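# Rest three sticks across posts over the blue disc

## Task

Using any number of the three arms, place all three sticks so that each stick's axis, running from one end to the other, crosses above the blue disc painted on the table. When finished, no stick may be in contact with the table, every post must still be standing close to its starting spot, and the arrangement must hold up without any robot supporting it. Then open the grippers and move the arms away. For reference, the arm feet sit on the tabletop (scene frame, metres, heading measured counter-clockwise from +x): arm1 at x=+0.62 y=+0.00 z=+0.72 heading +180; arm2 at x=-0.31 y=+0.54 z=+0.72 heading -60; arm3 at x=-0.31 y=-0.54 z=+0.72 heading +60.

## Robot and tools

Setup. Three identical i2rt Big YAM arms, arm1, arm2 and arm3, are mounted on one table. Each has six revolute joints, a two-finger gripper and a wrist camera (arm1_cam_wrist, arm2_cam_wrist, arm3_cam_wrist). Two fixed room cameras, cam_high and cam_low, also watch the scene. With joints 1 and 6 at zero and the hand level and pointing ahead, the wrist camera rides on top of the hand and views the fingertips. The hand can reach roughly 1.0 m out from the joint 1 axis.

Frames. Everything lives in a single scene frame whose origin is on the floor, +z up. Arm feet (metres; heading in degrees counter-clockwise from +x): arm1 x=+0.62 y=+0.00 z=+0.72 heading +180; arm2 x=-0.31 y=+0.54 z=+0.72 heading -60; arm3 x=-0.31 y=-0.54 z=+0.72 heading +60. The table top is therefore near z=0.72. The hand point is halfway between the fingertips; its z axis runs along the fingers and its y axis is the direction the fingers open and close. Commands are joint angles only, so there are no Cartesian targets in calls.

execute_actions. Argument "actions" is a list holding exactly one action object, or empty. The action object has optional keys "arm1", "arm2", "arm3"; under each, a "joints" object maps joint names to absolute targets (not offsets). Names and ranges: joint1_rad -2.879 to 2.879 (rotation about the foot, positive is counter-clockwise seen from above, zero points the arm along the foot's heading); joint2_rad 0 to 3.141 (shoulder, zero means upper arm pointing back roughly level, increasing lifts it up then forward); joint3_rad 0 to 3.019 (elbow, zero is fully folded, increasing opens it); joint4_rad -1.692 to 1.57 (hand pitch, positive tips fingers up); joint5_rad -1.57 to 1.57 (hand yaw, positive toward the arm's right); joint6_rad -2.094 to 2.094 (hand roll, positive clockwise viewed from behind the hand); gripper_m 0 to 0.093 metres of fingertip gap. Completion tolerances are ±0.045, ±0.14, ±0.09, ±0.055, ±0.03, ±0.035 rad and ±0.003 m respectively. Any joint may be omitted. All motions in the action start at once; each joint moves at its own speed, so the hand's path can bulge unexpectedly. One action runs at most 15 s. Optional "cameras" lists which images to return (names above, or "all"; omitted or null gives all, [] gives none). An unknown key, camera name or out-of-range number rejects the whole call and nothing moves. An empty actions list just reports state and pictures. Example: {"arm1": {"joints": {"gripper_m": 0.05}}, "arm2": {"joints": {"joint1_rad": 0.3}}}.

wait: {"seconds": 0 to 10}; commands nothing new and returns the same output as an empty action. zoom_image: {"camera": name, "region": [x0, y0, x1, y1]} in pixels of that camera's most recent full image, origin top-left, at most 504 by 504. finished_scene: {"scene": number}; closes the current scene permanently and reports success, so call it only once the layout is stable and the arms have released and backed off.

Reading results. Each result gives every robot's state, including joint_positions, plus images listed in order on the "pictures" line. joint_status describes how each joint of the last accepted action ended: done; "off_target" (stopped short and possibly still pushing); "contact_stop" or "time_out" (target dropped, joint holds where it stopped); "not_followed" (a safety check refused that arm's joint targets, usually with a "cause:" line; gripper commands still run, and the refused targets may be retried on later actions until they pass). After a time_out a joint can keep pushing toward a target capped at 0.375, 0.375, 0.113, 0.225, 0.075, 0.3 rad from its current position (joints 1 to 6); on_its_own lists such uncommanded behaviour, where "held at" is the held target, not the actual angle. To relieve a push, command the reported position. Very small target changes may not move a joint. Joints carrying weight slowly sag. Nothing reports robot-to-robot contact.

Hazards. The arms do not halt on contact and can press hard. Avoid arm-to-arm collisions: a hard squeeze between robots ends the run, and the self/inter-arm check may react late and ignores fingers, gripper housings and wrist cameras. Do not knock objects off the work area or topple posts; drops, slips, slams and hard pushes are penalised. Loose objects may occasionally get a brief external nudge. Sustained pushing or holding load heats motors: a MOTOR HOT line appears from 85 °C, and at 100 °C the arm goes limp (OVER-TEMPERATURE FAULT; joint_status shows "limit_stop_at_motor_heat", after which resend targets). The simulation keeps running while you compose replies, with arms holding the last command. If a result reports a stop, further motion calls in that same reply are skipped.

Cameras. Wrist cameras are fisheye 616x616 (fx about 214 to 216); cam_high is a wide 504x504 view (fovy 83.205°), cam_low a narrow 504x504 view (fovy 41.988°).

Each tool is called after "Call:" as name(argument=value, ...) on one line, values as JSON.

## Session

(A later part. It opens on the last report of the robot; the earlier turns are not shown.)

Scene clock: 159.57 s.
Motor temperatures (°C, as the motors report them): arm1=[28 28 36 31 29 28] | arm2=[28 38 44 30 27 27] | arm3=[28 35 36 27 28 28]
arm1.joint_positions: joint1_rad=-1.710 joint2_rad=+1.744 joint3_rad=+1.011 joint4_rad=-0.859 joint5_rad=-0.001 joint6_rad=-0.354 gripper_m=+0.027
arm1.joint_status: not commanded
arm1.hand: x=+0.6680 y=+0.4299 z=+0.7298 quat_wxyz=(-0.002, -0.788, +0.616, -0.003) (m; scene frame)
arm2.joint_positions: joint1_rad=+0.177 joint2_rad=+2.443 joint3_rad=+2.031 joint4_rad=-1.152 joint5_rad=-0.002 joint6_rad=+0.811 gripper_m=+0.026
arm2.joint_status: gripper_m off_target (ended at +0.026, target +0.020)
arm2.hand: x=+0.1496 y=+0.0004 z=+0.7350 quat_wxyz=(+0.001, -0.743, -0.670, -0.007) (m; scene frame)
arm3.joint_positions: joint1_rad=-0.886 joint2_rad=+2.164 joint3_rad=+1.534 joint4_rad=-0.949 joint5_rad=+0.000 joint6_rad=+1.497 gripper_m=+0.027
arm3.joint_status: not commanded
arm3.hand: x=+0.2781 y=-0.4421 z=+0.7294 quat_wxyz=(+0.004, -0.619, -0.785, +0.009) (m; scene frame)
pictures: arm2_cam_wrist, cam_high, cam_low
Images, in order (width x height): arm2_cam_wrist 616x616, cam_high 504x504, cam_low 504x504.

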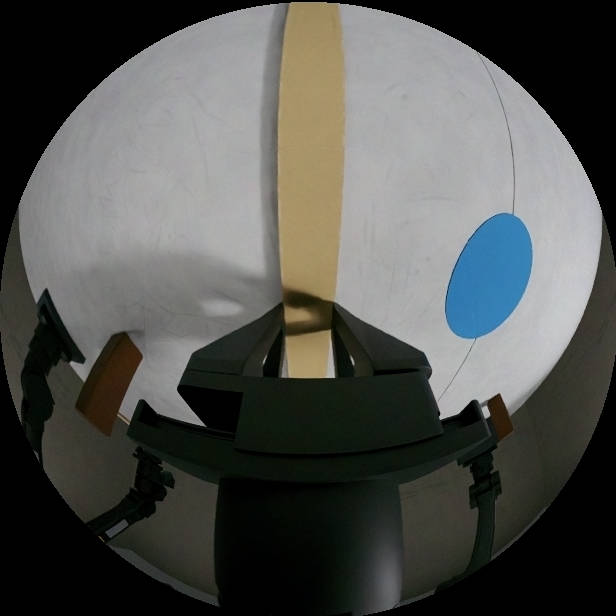

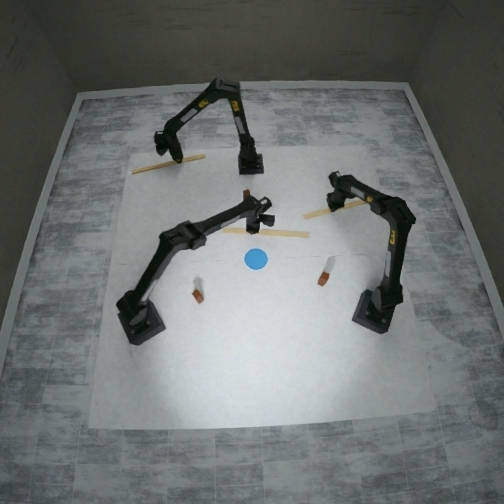

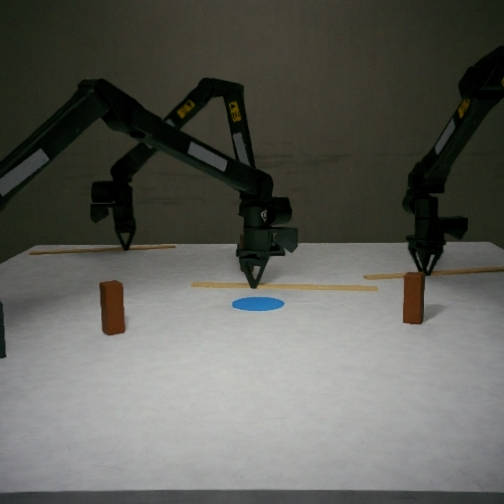

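Call:
execute_actions(actions=[{"arm1": {"joints": {"joint2_rad": 1.33, "joint3_rad": 1.15}}, "arm2": {"joints": {"joint2_rad": 2.28}}, "arm3": {"joints": {"joint2_rad": 1.98}}}], cameras=["cam_high", "cam_low"])

Scene clock: 194.00 s.
Motor temperatures (°C, as the motors report them): arm1=[28 29 36 31 29 28] | arm2=[28 39 45 30 27 27] | arm3=[28 35 37 27 28 28]
arm1.joint_positions: joint1_rad=-1.710 joint2_rad=+1.338 joint3_rad=+1.116 joint4_rad=-0.859 joint5_rad=-0.001 joint6_rad=-0.354 gripper_m=+0.027
arm1.joint_status: all done
arm1.hand: x=+0.6728 y=+0.4827 z=+0.9533 quat_wxyz=(+0.213, -0.763, +0.596, +0.129) (m; scene frame)
arm2.joint_positions: joint1_rad=+0.177 joint2_rad=+2.269 joint3_rad=+2.041 joint4_rad=-1.152 joint5_rad=-0.002 joint6_rad=+0.811 gripper_m=+0.026
arm2.joint_status: all done
arm2.hand: x=+0.1678 y=-0.0233 z=+0.8604 quat_wxyz=(-0.090, -0.740, -0.666, -0.005) (m; scene frame)
arm3.joint_positions: joint1_rad=-0.886 joint2_rad=+1.982 joint3_rad=+1.534 joint4_rad=-0.949 joint5_rad=+0.000 joint6_rad=+1.497 gripper_m=+0.027
arm3.joint_status: all done
arm3.hand: x=+0.3045 y=-0.4371 z=+0.8363 quat_wxyz=(-0.058, -0.617, -0.783, -0.058) (m; scene frame)
pictures: cam_high, cam_low
Images, in order (width x height): cam_high 504x504, cam_low 504x504.

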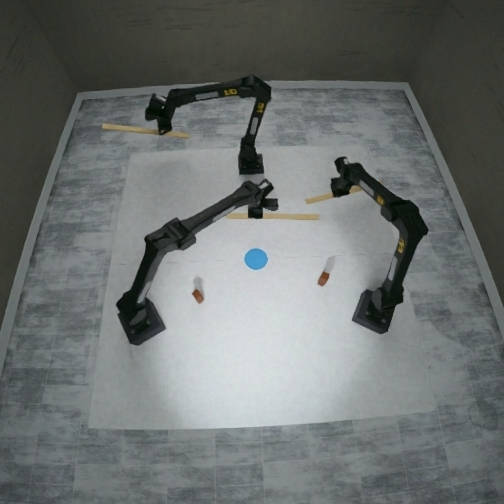

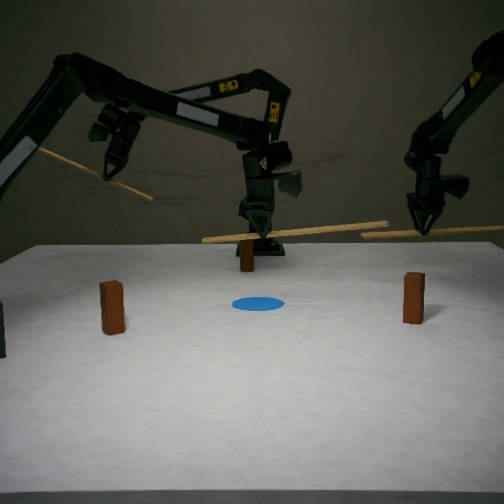

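Call:
execute_actions(actions=[{"arm1": {"joints": {"joint1_rad": -1.0, "joint4_rad": -1.15, "joint6_rad": -0.065}}, "arm2": {"joints": {"joint2_rad": 1.424, "joint3_rad": 1.5, "joint4_rad": -1.5}}, "arm3": {"joints": {"joint2_rad": 1.33, "joint3_rad": 1.12, "joint4_rad": -1.18, "joint6_rad": -0.10}}}], cameras=["cam_high", "cam_low"])

Scene clock: 201.37 s.
Motor temperatures (°C, as the motors report them): arm1=[28 29 38 31 29 28] | arm2=[28 39 45 30 27 27] | arm3=[28 35 37 27 28 28]
arm1.joint_positions: joint1_rad=-1.001 joint2_rad=+1.338 joint3_rad=+1.116 joint4_rad=-1.138 joint5_rad=-0.001 joint6_rad=-0.077 gripper_m=+0.027
arm1.joint_status: all done
arm1.hand: x=+0.3798 y=+0.3485 z=+0.9263 quat_wxyz=(+0.060, -0.896, +0.430, +0.092) (m; scene frame)
arm2.joint_positions: joint1_rad=+0.177 joint2_rad=+1.416 joint3_rad=+1.508 joint4_rad=-1.494 joint5_rad=-0.002 joint6_rad=+0.811 gripper_m=+0.026
arm2.joint_status: all done
arm2.hand: x=-0.0173 y=+0.1883 z=+1.1219 quat_wxyz=(-0.079, -0.741, -0.667, -0.005) (m; scene frame)
arm3.joint_positions: joint1_rad=-0.886 joint2_rad=+1.328 joint3_rad=+1.116 joint4_rad=-1.170 joint5_rad=+0.000 joint6_rad=-0.089 gripper_m=+0.027
arm3.joint_status: all done
arm3.hand: x=+0.1025 y=-0.4690 z=+0.9883 quat_wxyz=(-0.090, +0.124, -0.988, +0.000) (m; scene frame)
pictures: cam_high, cam_low
Images, in order (width x height): cam_high 504x504, cam_low 504x504.

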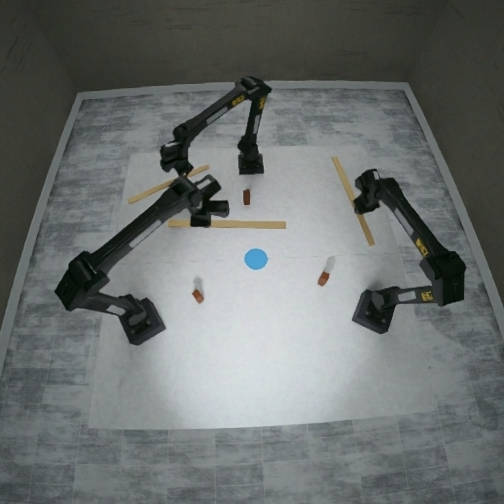

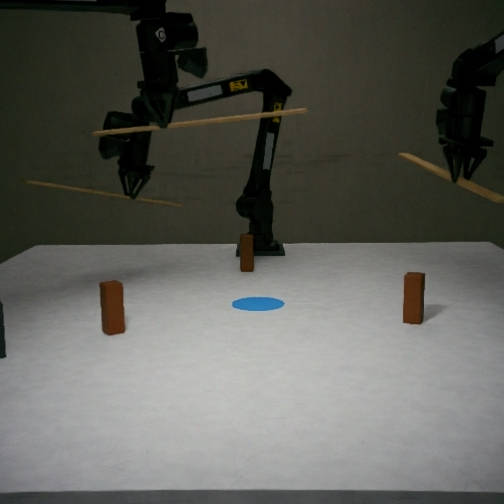

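Call:
execute_actions(actions=[{"arm1": {"joints": {"joint1_rad": -0.099}}, "arm2": {"joints": {"joint1_rad": -0.7, "joint6_rad": -0.09}}, "arm3": {"joints": {"joint1_rad": -0.5, "joint2_rad": 1.153, "joint3_rad": 0.955, "joint4_rad": -1.205}}}])

Scene clock: 211.43 s.
Motor temperatures (°C, as the motors report them): arm1=[28 28 40 31 29 28] | arm2=[28 37 43 30 27 27] | arm3=[28 34 37 27 28 28]
arm1.joint_positions: joint1_rad=-0.101 joint2_rad=+1.338 joint3_rad=+1.116 joint4_rad=-1.138 joint5_rad=-0.001 joint6_rad=-0.075 gripper_m=+0.027
arm1.joint_status: all done
arm1.hand: x=+0.1952 y=+0.0283 z=+0.9206 quat_wxyz=(+0.014, -0.995, -0.002, +0.102) (m; scene frame)
arm2.joint_positions: joint1_rad=-0.704 joint2_rad=+1.418 joint3_rad=+1.508 joint4_rad=-1.494 joint5_rad=+0.001 joint6_rad=-0.077 gripper_m=+0.026
arm2.joint_status: all done
arm2.hand: x=-0.3896 y=+0.0865 z=+1.1183 quat_wxyz=(-0.046, -0.738, -0.670, +0.060) (m; scene frame)
arm3.joint_positions: joint1_rad=-0.501 joint2_rad=+1.152 joint3_rad=+0.950 joint4_rad=-1.197 joint5_rad=+0.000 joint6_rad=-0.091 gripper_m=+0.027
arm3.joint_status: all done
arm3.hand: x=-0.0124 y=-0.3562 z=+0.9809 quat_wxyz=(-0.079, +0.312, -0.947, -0.017) (m; scene frame)
pictures: arm1_cam_wrist, arm2_cam_wrist, arm3_cam_wrist, cam_high, cam_low
Images, in order (width x height): arm1_cam_wrist 616x616, arm2_cam_wrist 616x616, arm3_cam_wrist 616x616, cam_high 504x504, cam_low 504x504.

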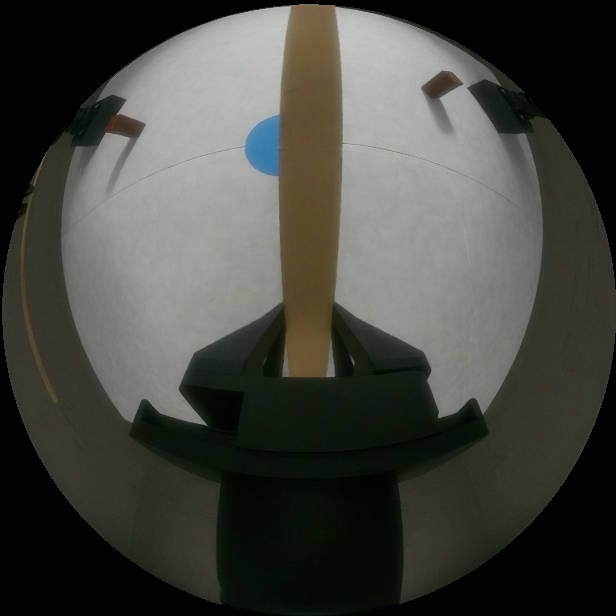

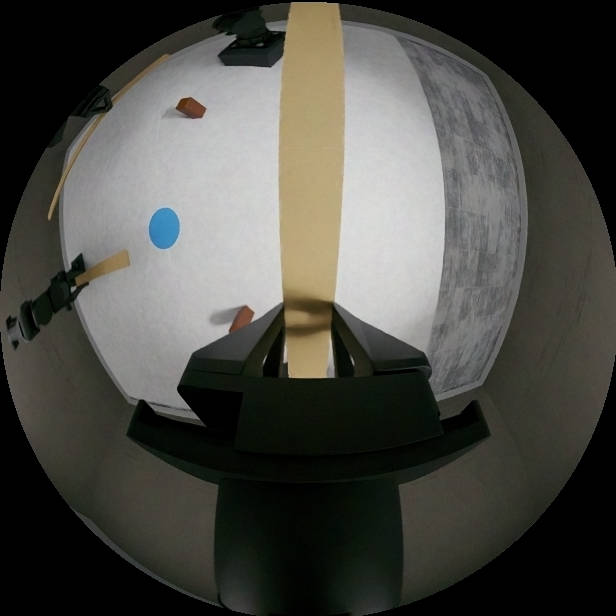

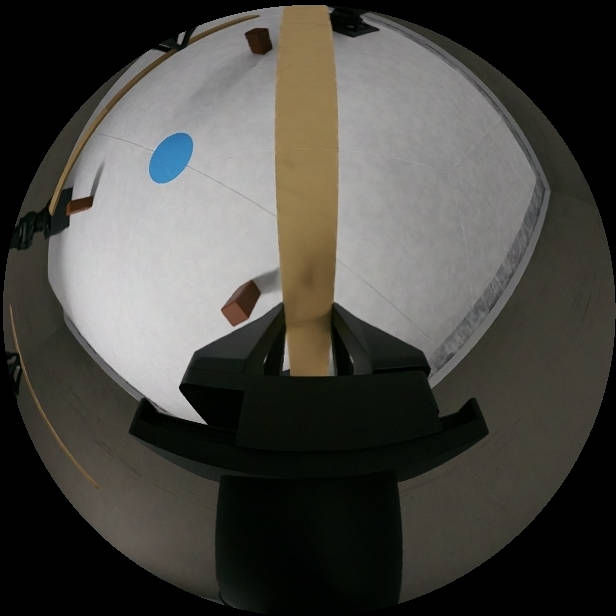

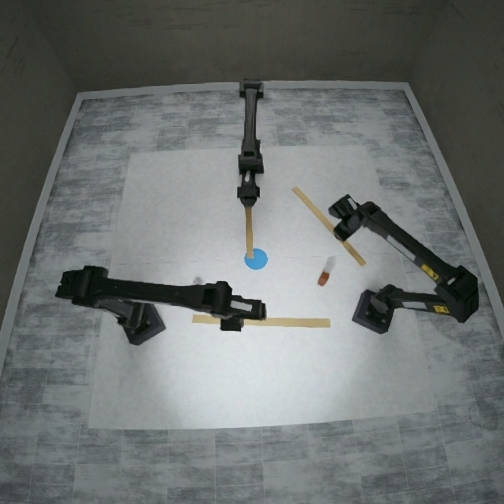

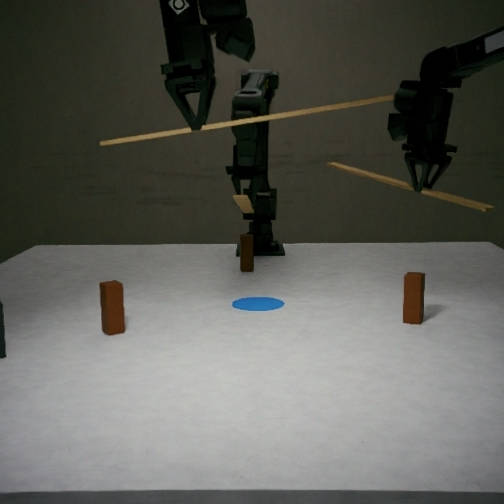

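Call:
execute_actions(actions=[{"arm1": {"joints": {"joint3_rad": 0.992, "joint4_rad": -0.975}}, "arm3": {"joints": {"joint1_rad": -0.086}}}])

Scene clock: 220.53 s.
Motor temperatures (°C, as the motors report them): arm1=[28 28 41 31 29 28] | arm2=[28 36 42 30 27 27] | arm3=[28 34 37 27 28 28]
arm1.joint_positions: joint1_rad=-0.101 joint2_rad=+1.335 joint3_rad=+0.987 joint4_rad=-0.996 joint5_rad=-0.001 joint6_rad=-0.075 gripper_m=+0.027
arm1.joint_status: all done
arm1.hand: x=+0.2065 y=+0.0282 z=+0.8753 quat_wxyz=(+0.015, -0.994, -0.002, +0.110) (m; scene frame)
arm2.joint_positions: joint1_rad=-0.704 joint2_rad=+1.418 joint3_rad=+1.508 joint4_rad=-1.494 joint5_rad=+0.001 joint6_rad=-0.077 gripper_m=+0.026
arm2.joint_status: not commanded
arm2.hand: x=-0.3896 y=+0.0865 z=+1.1183 quat_wxyz=(-0.046, -0.738, -0.670, +0.060) (m; scene frame)
arm3.joint_positions: joint1_rad=-0.087 joint2_rad=+1.152 joint3_rad=+0.950 joint4_rad=-1.197 joint5_rad=+0.000 joint6_rad=-0.091 gripper_m=+0.027
arm3.joint_status: all done
arm3.hand: x=-0.1096 y=-0.2522 z=+0.9809 quat_wxyz=(-0.073, +0.500, -0.862, -0.035) (m; scene frame)
pictures: arm1_cam_wrist, arm2_cam_wrist, arm3_cam_wrist, cam_high, cam_low
Images, in order (width x height): arm1_cam_wrist 616x616, arm2_cam_wrist 616x616, arm3_cam_wrist 616x616, cam_high 504x504, cam_low 504x504.

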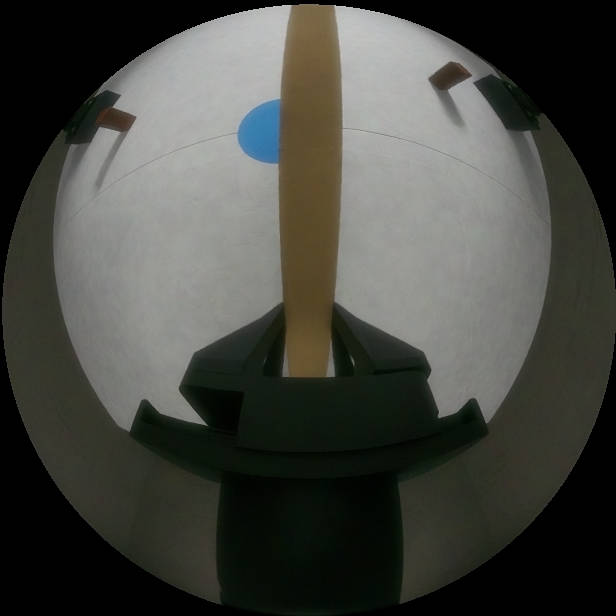

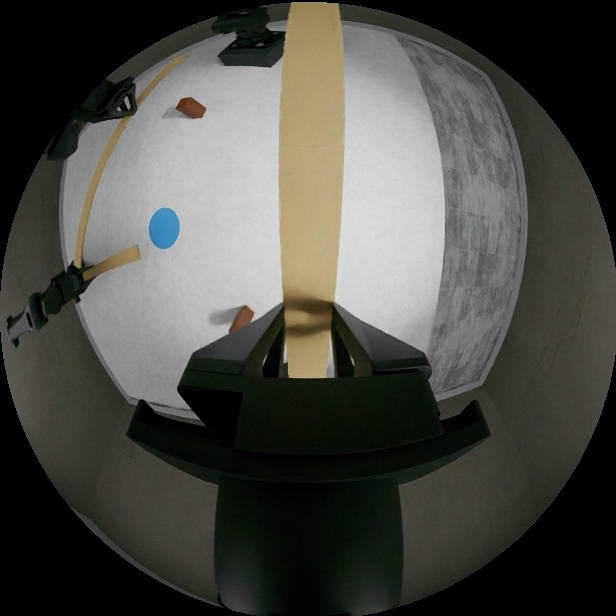

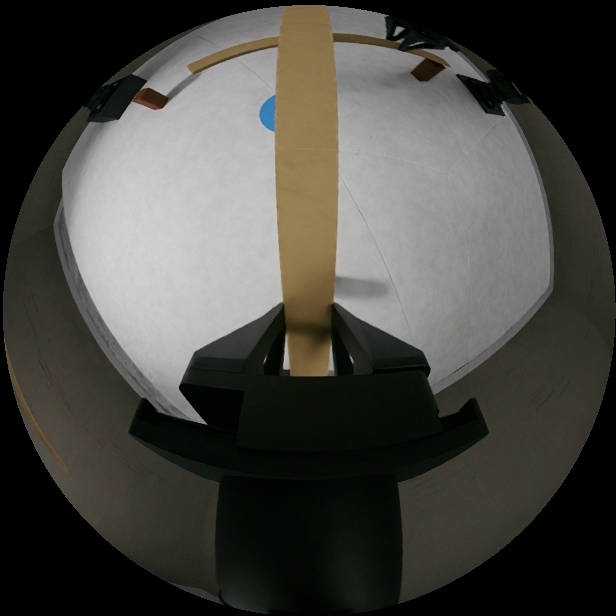

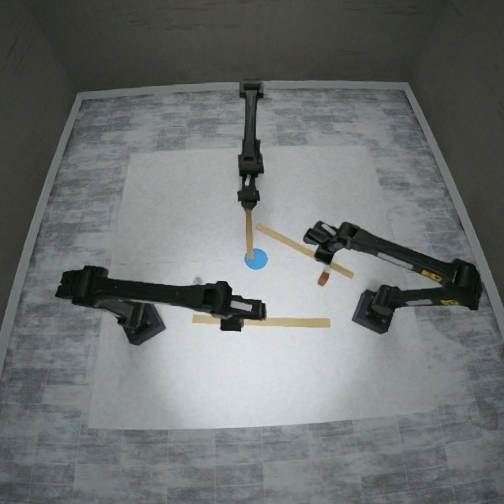

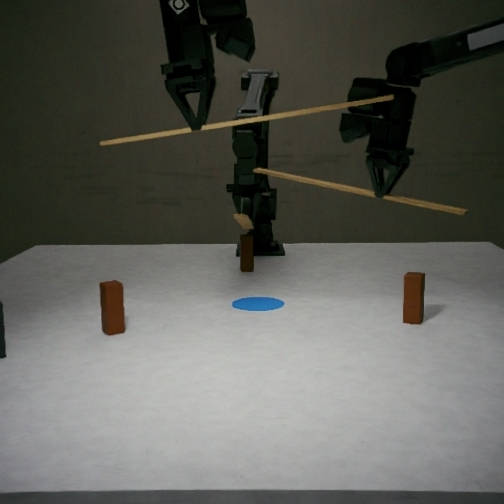

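Call:
zoom_image(camera="cam_low", region=[205, 190, 295, 280])

Call:
zoom_image(camera="arm3_cam_wrist", region=[370, 10, 490, 100])

Region (205, 190, 295, 280) of cam_low's 504x504 image, scaled by 5.600, with more detail than that image has.

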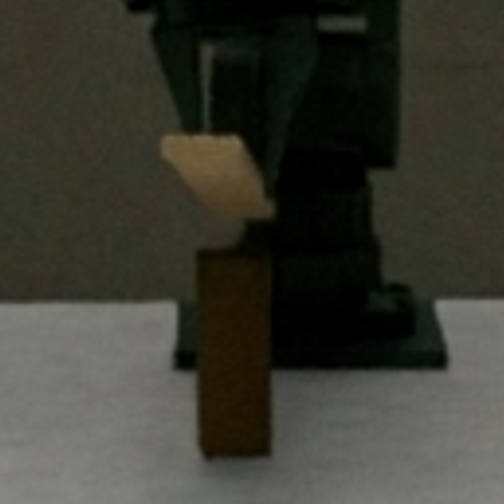

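Region (370, 10, 490, 100) of arm3_cam_wrist's 616x616 image, scaled by 4.200, with more detail than that image has; it fills the top 378 rows of this view, and the rest is white.

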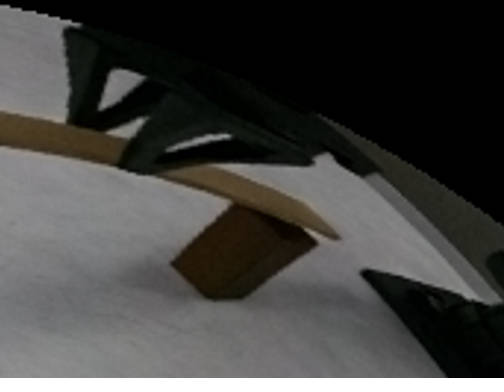

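Call:
execute_actions(actions=[{"arm1": {"joints": {"joint2_rad": 1.385}}, "arm3": {"joints": {"joint3_rad": 0.905, "joint4_rad": -0.855}}}], cameras=["cam_low", "arm3_cam_wrist"])

Call:
zoom_image(camera="cam_low", region=[205, 190, 295, 280])

Scene clock: 231.47 s.
Motor temperatures (°C, as the motors report them): arm1=[28 28 40 31 29 28] | arm2=[28 36 41 30 27 27] | arm3=[28 33 38 27 28 28]
arm1.joint_positions: joint1_rad=-0.101 joint2_rad=+1.392 joint3_rad=+0.987 joint4_rad=-0.995 joint5_rad=-0.001 joint6_rad=-0.075 gripper_m=+0.027
arm1.joint_status: all done
arm1.hand: x=+0.2061 y=+0.0285 z=+0.8529 quat_wxyz=(+0.013, -0.997, -0.002, +0.082) (m; scene frame)
arm2.joint_positions: joint1_rad=-0.704 joint2_rad=+1.418 joint3_rad=+1.508 joint4_rad=-1.494 joint5_rad=+0.001 joint6_rad=-0.077 gripper_m=+0.026
arm2.joint_status: not commanded
arm2.hand: x=-0.3896 y=+0.0865 z=+1.1183 quat_wxyz=(-0.046, -0.738, -0.670, +0.060) (m; scene frame)
arm3.joint_positions: joint1_rad=-0.087 joint2_rad=+1.153 joint3_rad=+0.892 joint4_rad=-0.878 joint5_rad=+0.000 joint6_rad=-0.091 gripper_m=+0.027
arm3.joint_status: all done
arm3.hand: x=-0.0775 y=-0.2063 z=+0.9775 quat_wxyz=(-0.189, +0.491, -0.846, -0.089) (m; scene frame)
pictures: arm3_cam_wrist, cam_low
Images, in order (width x height): arm3_cam_wrist 616x616, cam_low 504x504.

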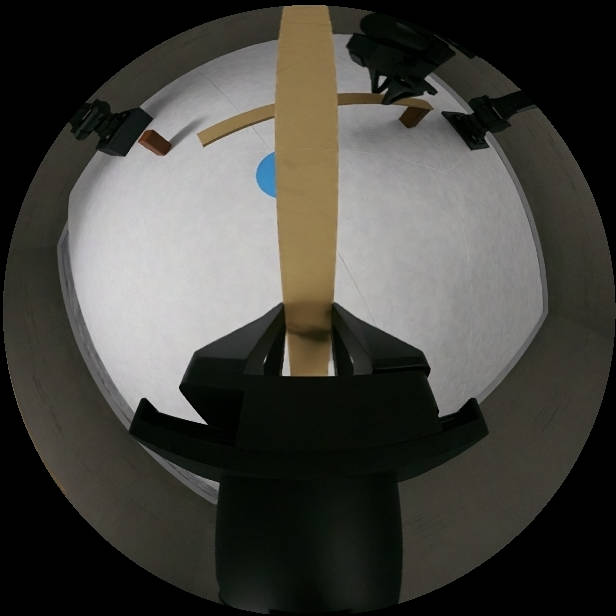

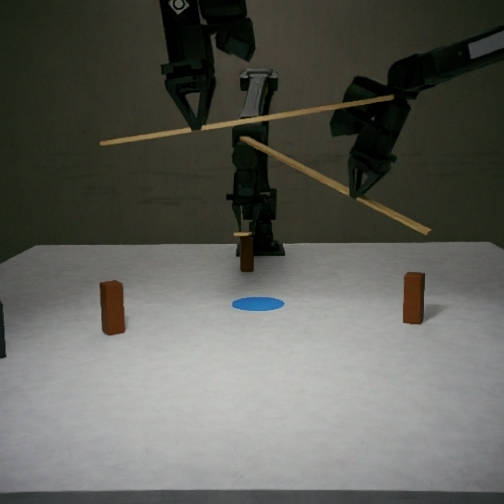

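Region (205, 190, 295, 280) of cam_low's 504x504 image, scaled by 5.600, with more detail than that image has.

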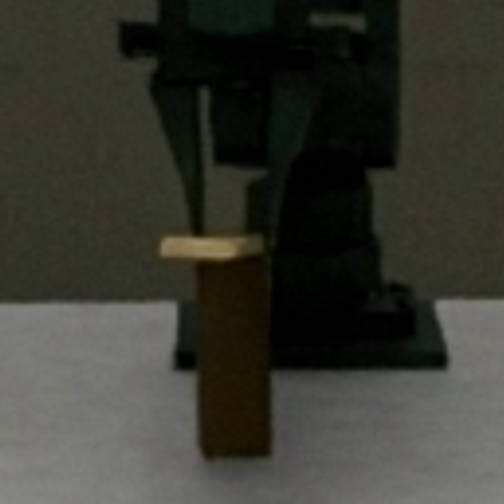

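Call:
zoom_image(camera="arm3_cam_wrist", region=[340, 60, 460, 140])

Region (340, 60, 460, 140) of arm3_cam_wrist's 616x616 image, scaled by 4.200, with more detail than that image has.

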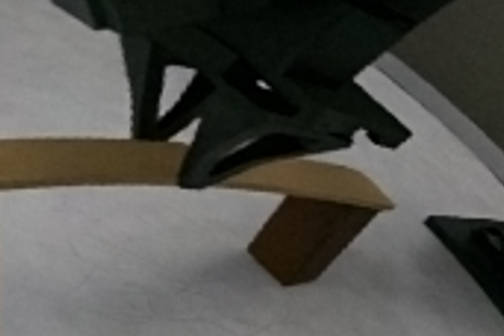

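Call:
execute_actions(actions=[{"arm3": {"joints": {"joint2_rad": 1.40, "joint3_rad": 0.872, "joint4_rad": -0.77}}}])

Scene clock: 238.60 s.
Motor temperatures (°C, as the motors report them): arm1=[28 28 39 31 29 28] | arm2=[28 35 41 30 27 27] | arm3=[28 33 38 27 28 28]
arm1.joint_positions: joint1_rad=-0.101 joint2_rad=+1.392 joint3_rad=+0.987 joint4_rad=-0.995 joint5_rad=-0.001 joint6_rad=-0.075 gripper_m=+0.027
arm1.joint_status: not commanded
arm1.hand: x=+0.2061 y=+0.0285 z=+0.8529 quat_wxyz=(+0.013, -0.997, -0.002, +0.082) (m; scene frame)
arm2.joint_positions: joint1_rad=-0.704 joint2_rad=+1.418 joint3_rad=+1.508 joint4_rad=-1.494 joint5_rad=+0.001 joint6_rad=-0.077 gripper_m=+0.026
arm2.joint_status: not commanded
arm2.hand: x=-0.3896 y=+0.0865 z=+1.1183 quat_wxyz=(-0.046, -0.738, -0.670, +0.060) (m; scene frame)
arm3.joint_positions: joint1_rad=-0.087 joint2_rad=+1.416 joint3_rad=+0.859 joint4_rad=-0.789 joint5_rad=+0.000 joint6_rad=-0.091 gripper_m=+0.027
arm3.joint_status: all done
arm3.hand: x=-0.0742 y=-0.2011 z=+0.8685 quat_wxyz=(-0.096, +0.499, -0.860, -0.046) (m; scene frame)
pictures: arm1_cam_wrist, arm2_cam_wrist, arm3_cam_wrist, cam_high, cam_low
Images, in order (width x height): arm1_cam_wrist 616x616, arm2_cam_wrist 616x616, arm3_cam_wrist 616x616, cam_high 504x504, cam_low 504x504.

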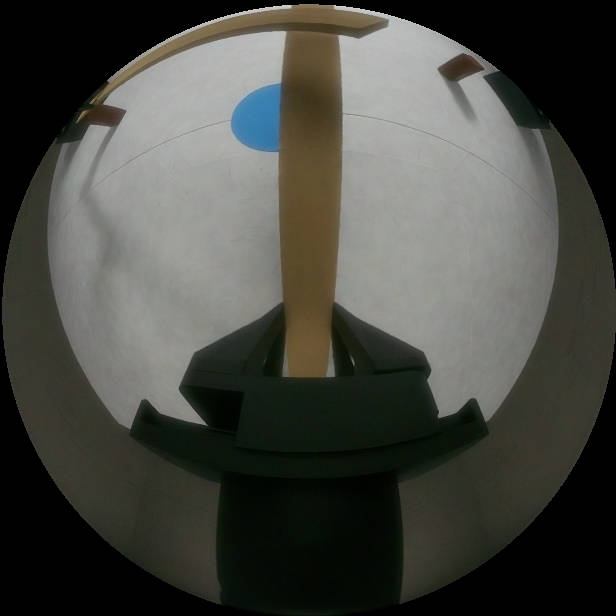

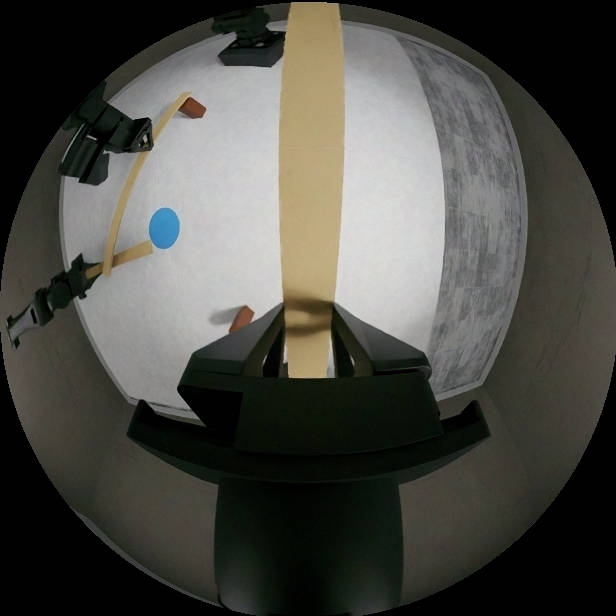

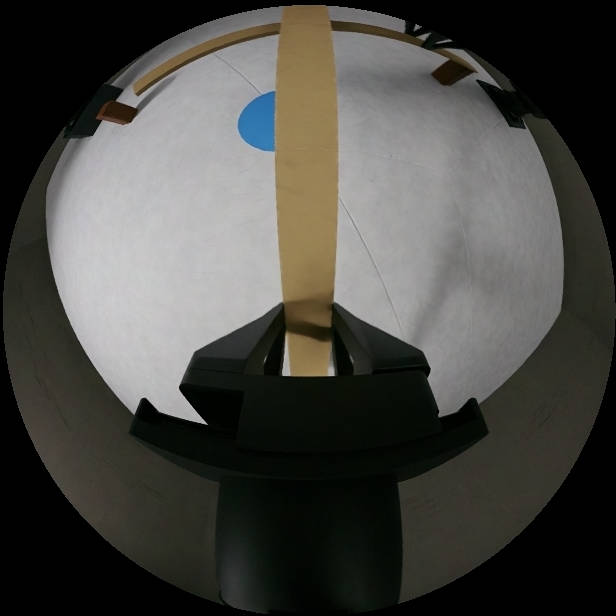

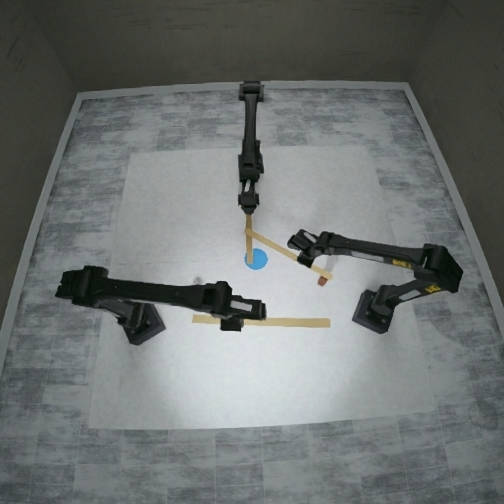

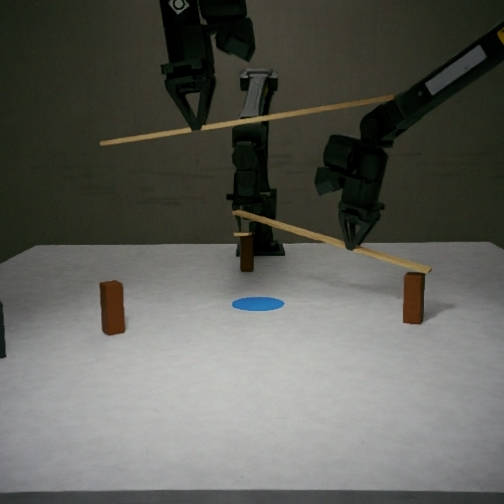

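Call:
zoom_image(camera="cam_low", region=[370, 240, 460, 330])

Call:
zoom_image(camera="cam_high", region=[230, 210, 350, 300])

Call:
zoom_image(camera="arm2_cam_wrist", region=[130, 70, 230, 150])

Region (370, 240, 460, 330) of cam_low's 504x504 image, scaled by 5.600, with more detail than that image has.

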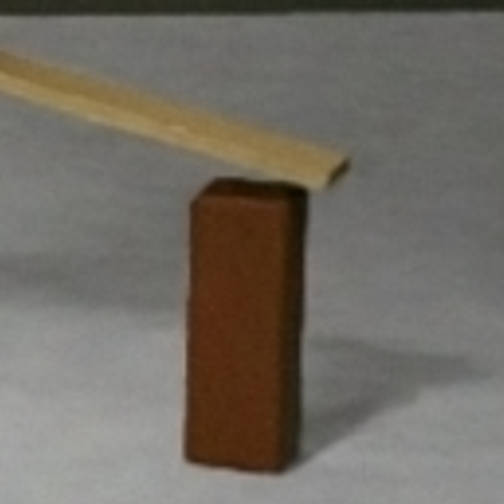

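Region (230, 210, 350, 300) of cam_high's 504x504 image, scaled by 4.200, with more detail than that image has; it fills the top 378 rows of this view, and the rest is white.

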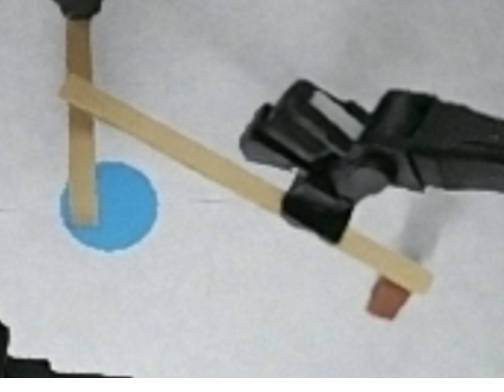

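Region (130, 70, 230, 150) of arm2_cam_wrist's 616x616 image, scaled by 5.040, with more detail than that image has; it fills the top 403 rows of this view, and the rest is white.

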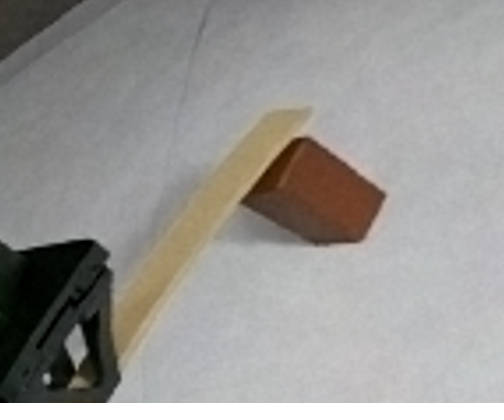

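Call:
execute_actions(actions=[{"arm3": {"joints": {"joint3_rad": 0.945, "joint4_rad": -0.818}}}], cameras=[])

Scene clock: 246.33 s.
Motor temperatures (°C, as the motors report them): arm1=[28 28 39 31 29 28] | arm2=[28 35 41 30 27 27] | arm3=[28 33 38 27 28 28]
arm1.joint_positions: joint1_rad=-0.101 joint2_rad=+1.392 joint3_rad=+0.987 joint4_rad=-0.995 joint5_rad=-0.001 joint6_rad=-0.075 gripper_m=+0.027
arm1.joint_status: not commanded
arm1.hand: x=+0.2061 y=+0.0285 z=+0.8529 quat_wxyz=(+0.013, -0.997, -0.002, +0.082) (m; scene frame)
arm2.joint_positions: joint1_rad=-0.704 joint2_rad=+1.418 joint3_rad=+1.508 joint4_rad=-1.494 joint5_rad=+0.001 joint6_rad=-0.077 gripper_m=+0.026
arm2.joint_status: not commanded
arm2.hand: x=-0.3896 y=+0.0865 z=+1.1183 quat_wxyz=(-0.046, -0.738, -0.670, +0.060) (m; scene frame)
arm3.joint_positions: joint1_rad=-0.087 joint2_rad=+1.415 joint3_rad=+0.896 joint4_rad=-0.806 joint5_rad=+0.000 joint6_rad=-0.091 gripper_m=+0.027
arm3.joint_status: all done
arm3.hand: x=-0.0671 y=-0.1910 z=+0.8821 quat_wxyz=(-0.106, +0.498, -0.859, -0.051) (m; scene frame)
pictures: none
No camera images: the call's "cameras" was empty. Leave "cameras" out to get every camera's image.

Call:
execute_actions(actions=[{"arm3": {"joints": {"joint2_rad": 1.46, "joint3_rad": 0.961}}}])

Call:
zoom_image(camera="cam_low", region=[370, 240, 460, 330])

Call:
zoom_image(camera="cam_low", region=[205, 190, 295, 280])

Scene clock: 248.43 s.
Motor temperatures (°C, as the motors report them): arm1=[28 28 39 31 29 28] | arm2=[28 35 41 30 27 27] | arm3=[28 33 39 27 28 28]
arm1.joint_positions: joint1_rad=-0.101 joint2_rad=+1.392 joint3_rad=+0.987 joint4_rad=-0.995 joint5_rad=-0.001 joint6_rad=-0.075 gripper_m=+0.027
arm1.joint_status: not commanded
arm1.hand: x=+0.2061 y=+0.0285 z=+0.8529 quat_wxyz=(+0.013, -0.997, -0.002, +0.082) (m; scene frame)
arm2.joint_positions: joint1_rad=-0.704 joint2_rad=+1.418 joint3_rad=+1.508 joint4_rad=-1.494 joint5_rad=+0.001 joint6_rad=-0.077 gripper_m=+0.026
arm2.joint_status: not commanded
arm2.hand: x=-0.3896 y=+0.0865 z=+1.1183 quat_wxyz=(-0.046, -0.738, -0.670, +0.060) (m; scene frame)
arm3.joint_positions: joint1_rad=-0.087 joint2_rad=+1.463 joint3_rad=+0.912 joint4_rad=-0.807 joint5_rad=+0.000 joint6_rad=-0.091 gripper_m=+0.027
arm3.joint_status: all done
arm3.hand: x=-0.0648 y=-0.1876 z=+0.8687 quat_wxyz=(-0.091, +0.499, -0.861, -0.044) (m; scene frame)
pictures: arm1_cam_wrist, arm2_cam_wrist, arm3_cam_wrist, cam_high, cam_low
Images, in order (width x height): arm1_cam_wrist 616x616, arm2_cam_wrist 616x616, arm3_cam_wrist 616x616, cam_high 504x504, cam_low 504x504.

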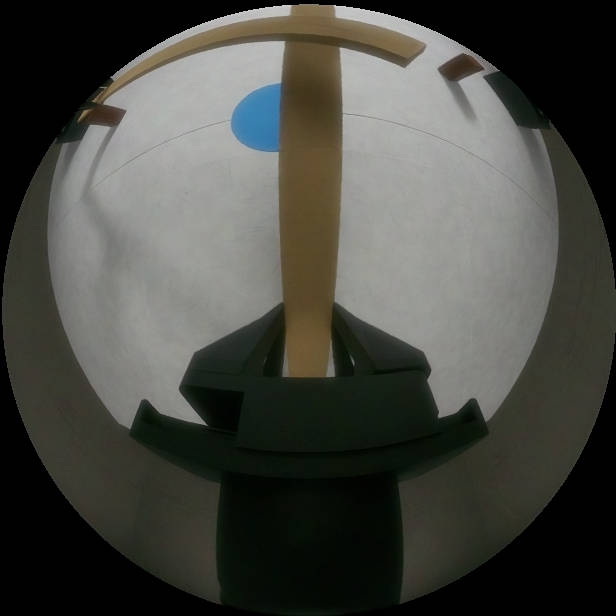

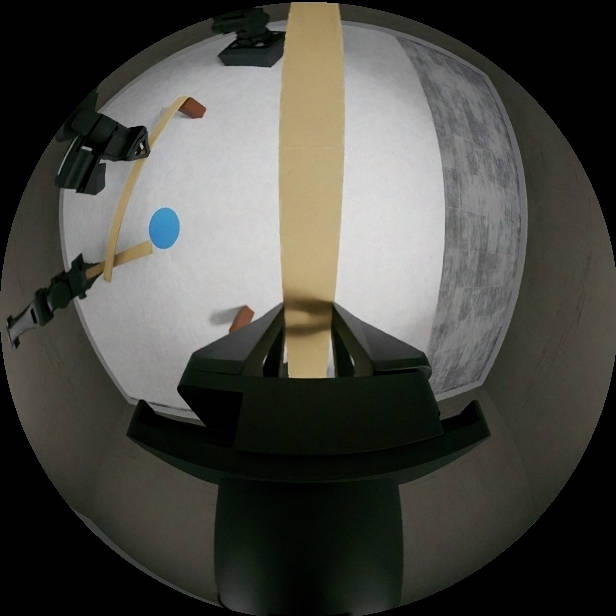

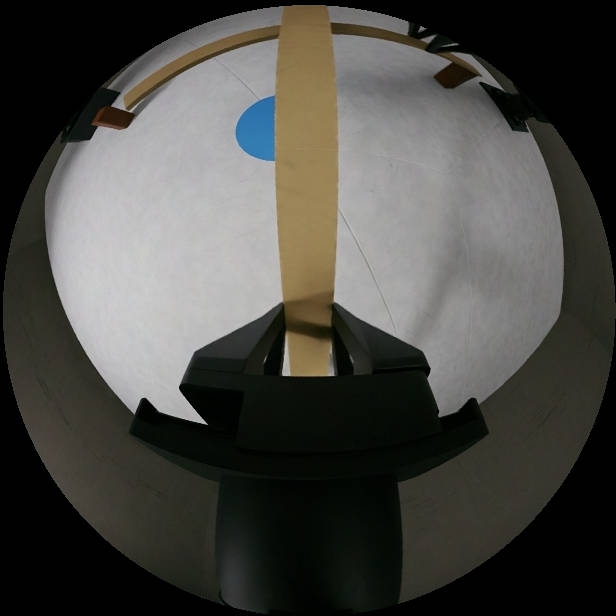

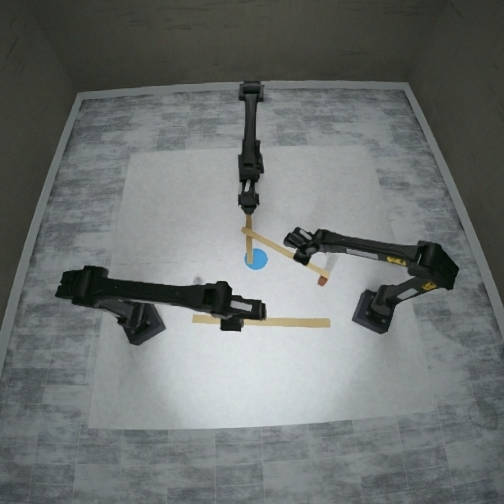

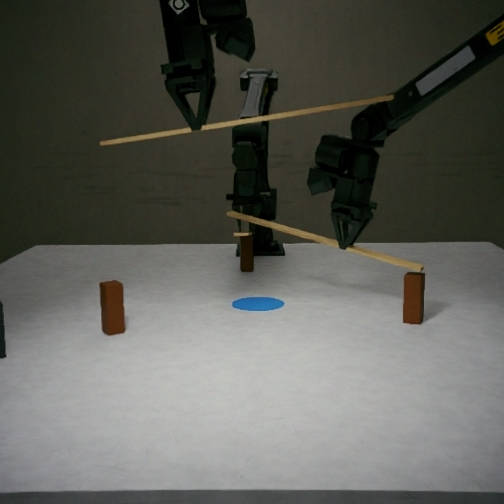

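Region (370, 240, 460, 330) of cam_low's 504x504 image, scaled by 5.600, with more detail than that image has.

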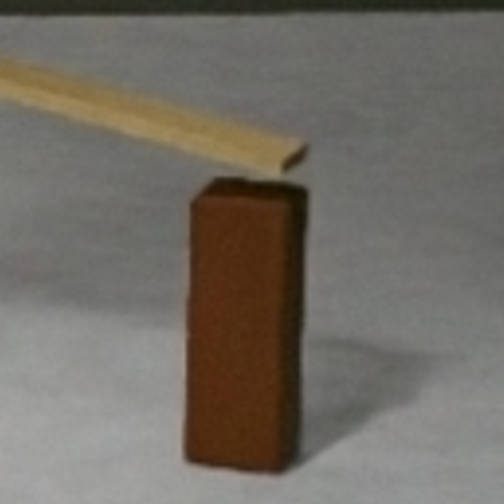

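Region (205, 190, 295, 280) of cam_low's 504x504 image, scaled by 5.600, with more detail than that image has.

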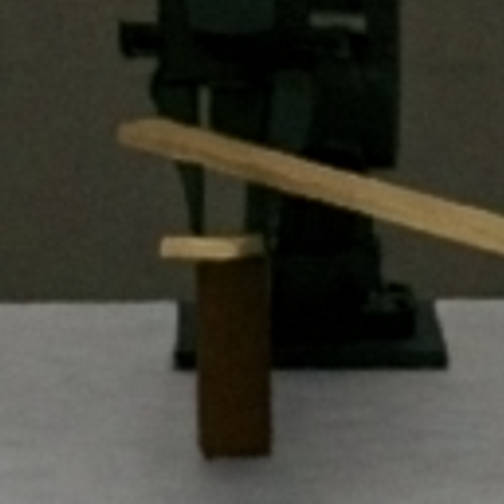

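Call:
execute_actions(actions=[{"arm3": {"joints": {"joint2_rad": 1.50}}}], cameras=["cam_low", "cam_high", "arm1_cam_wrist"])

Call:
zoom_image(camera="cam_low", region=[370, 240, 460, 330])

Call:
zoom_image(camera="cam_low", region=[205, 190, 295, 280])

Scene clock: 251.00 s.
Motor temperatures (°C, as the motors report them): arm1=[28 28 39 31 29 28] | arm2=[28 35 41 30 27 27] | arm3=[28 34 39 27 28 28]
arm1.joint_positions: joint1_rad=-0.101 joint2_rad=+1.392 joint3_rad=+0.987 joint4_rad=-0.995 joint5_rad=-0.001 joint6_rad=-0.075 gripper_m=+0.027
arm1.joint_status: not commanded
arm1.hand: x=+0.2061 y=+0.0285 z=+0.8529 quat_wxyz=(+0.013, -0.997, -0.002, +0.082) (m; scene frame)
arm2.joint_positions: joint1_rad=-0.704 joint2_rad=+1.418 joint3_rad=+1.508 joint4_rad=-1.494 joint5_rad=+0.001 joint6_rad=-0.077 gripper_m=+0.026
arm2.joint_status: not commanded
arm2.hand: x=-0.3896 y=+0.0865 z=+1.1183 quat_wxyz=(-0.046, -0.738, -0.670, +0.060) (m; scene frame)
arm3.joint_positions: joint1_rad=-0.087 joint2_rad=+1.503 joint3_rad=+0.912 joint4_rad=-0.807 joint5_rad=+0.000 joint6_rad=-0.091 gripper_m=+0.027
arm3.joint_status: all done
arm3.hand: x=-0.0663 y=-0.1897 z=+0.8529 quat_wxyz=(-0.073, +0.500, -0.862, -0.035) (m; scene frame)
pictures: arm1_cam_wrist, cam_high, cam_low
Images, in order (width x height): arm1_cam_wrist 616x616, cam_high 504x504, cam_low 504x504.

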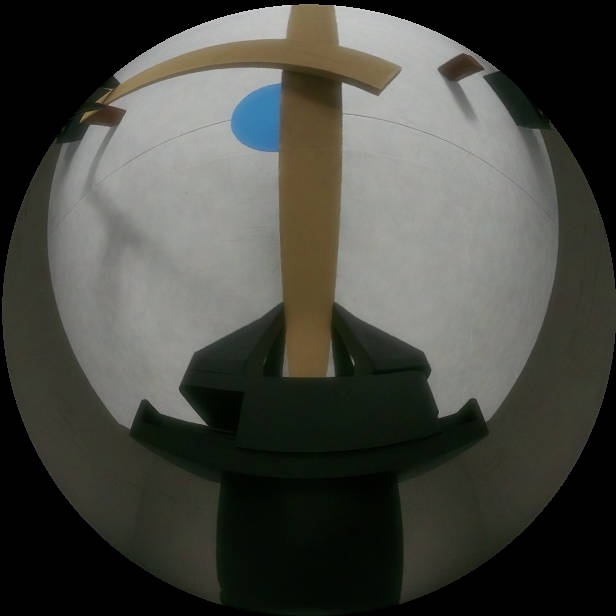

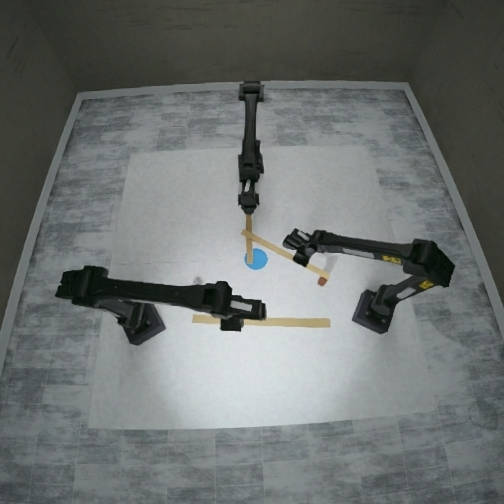

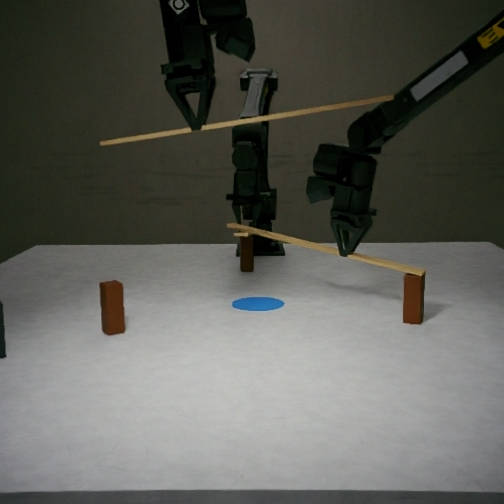

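Region (370, 240, 460, 330) of cam_low's 504x504 image, scaled by 5.600, with more detail than that image has.

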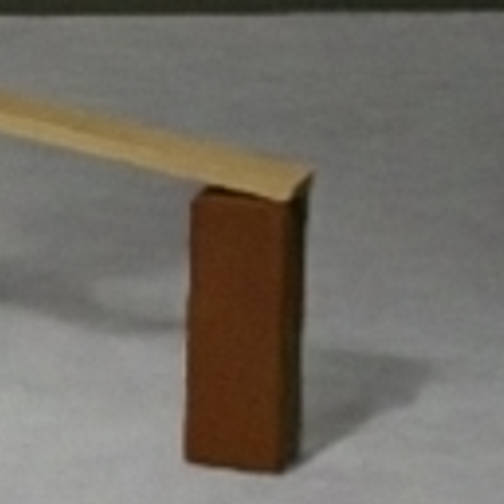

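Region (205, 190, 295, 280) of cam_low's 504x504 image, scaled by 5.600, with more detail than that image has.

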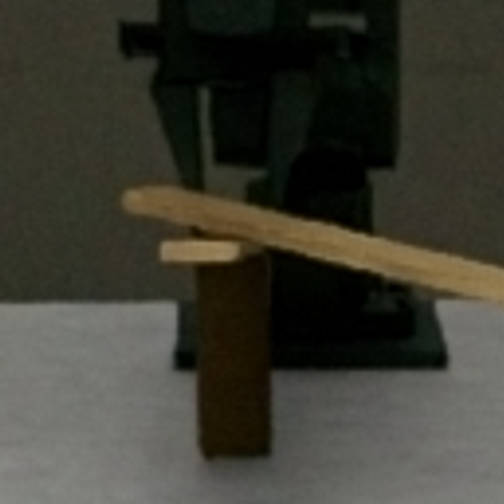

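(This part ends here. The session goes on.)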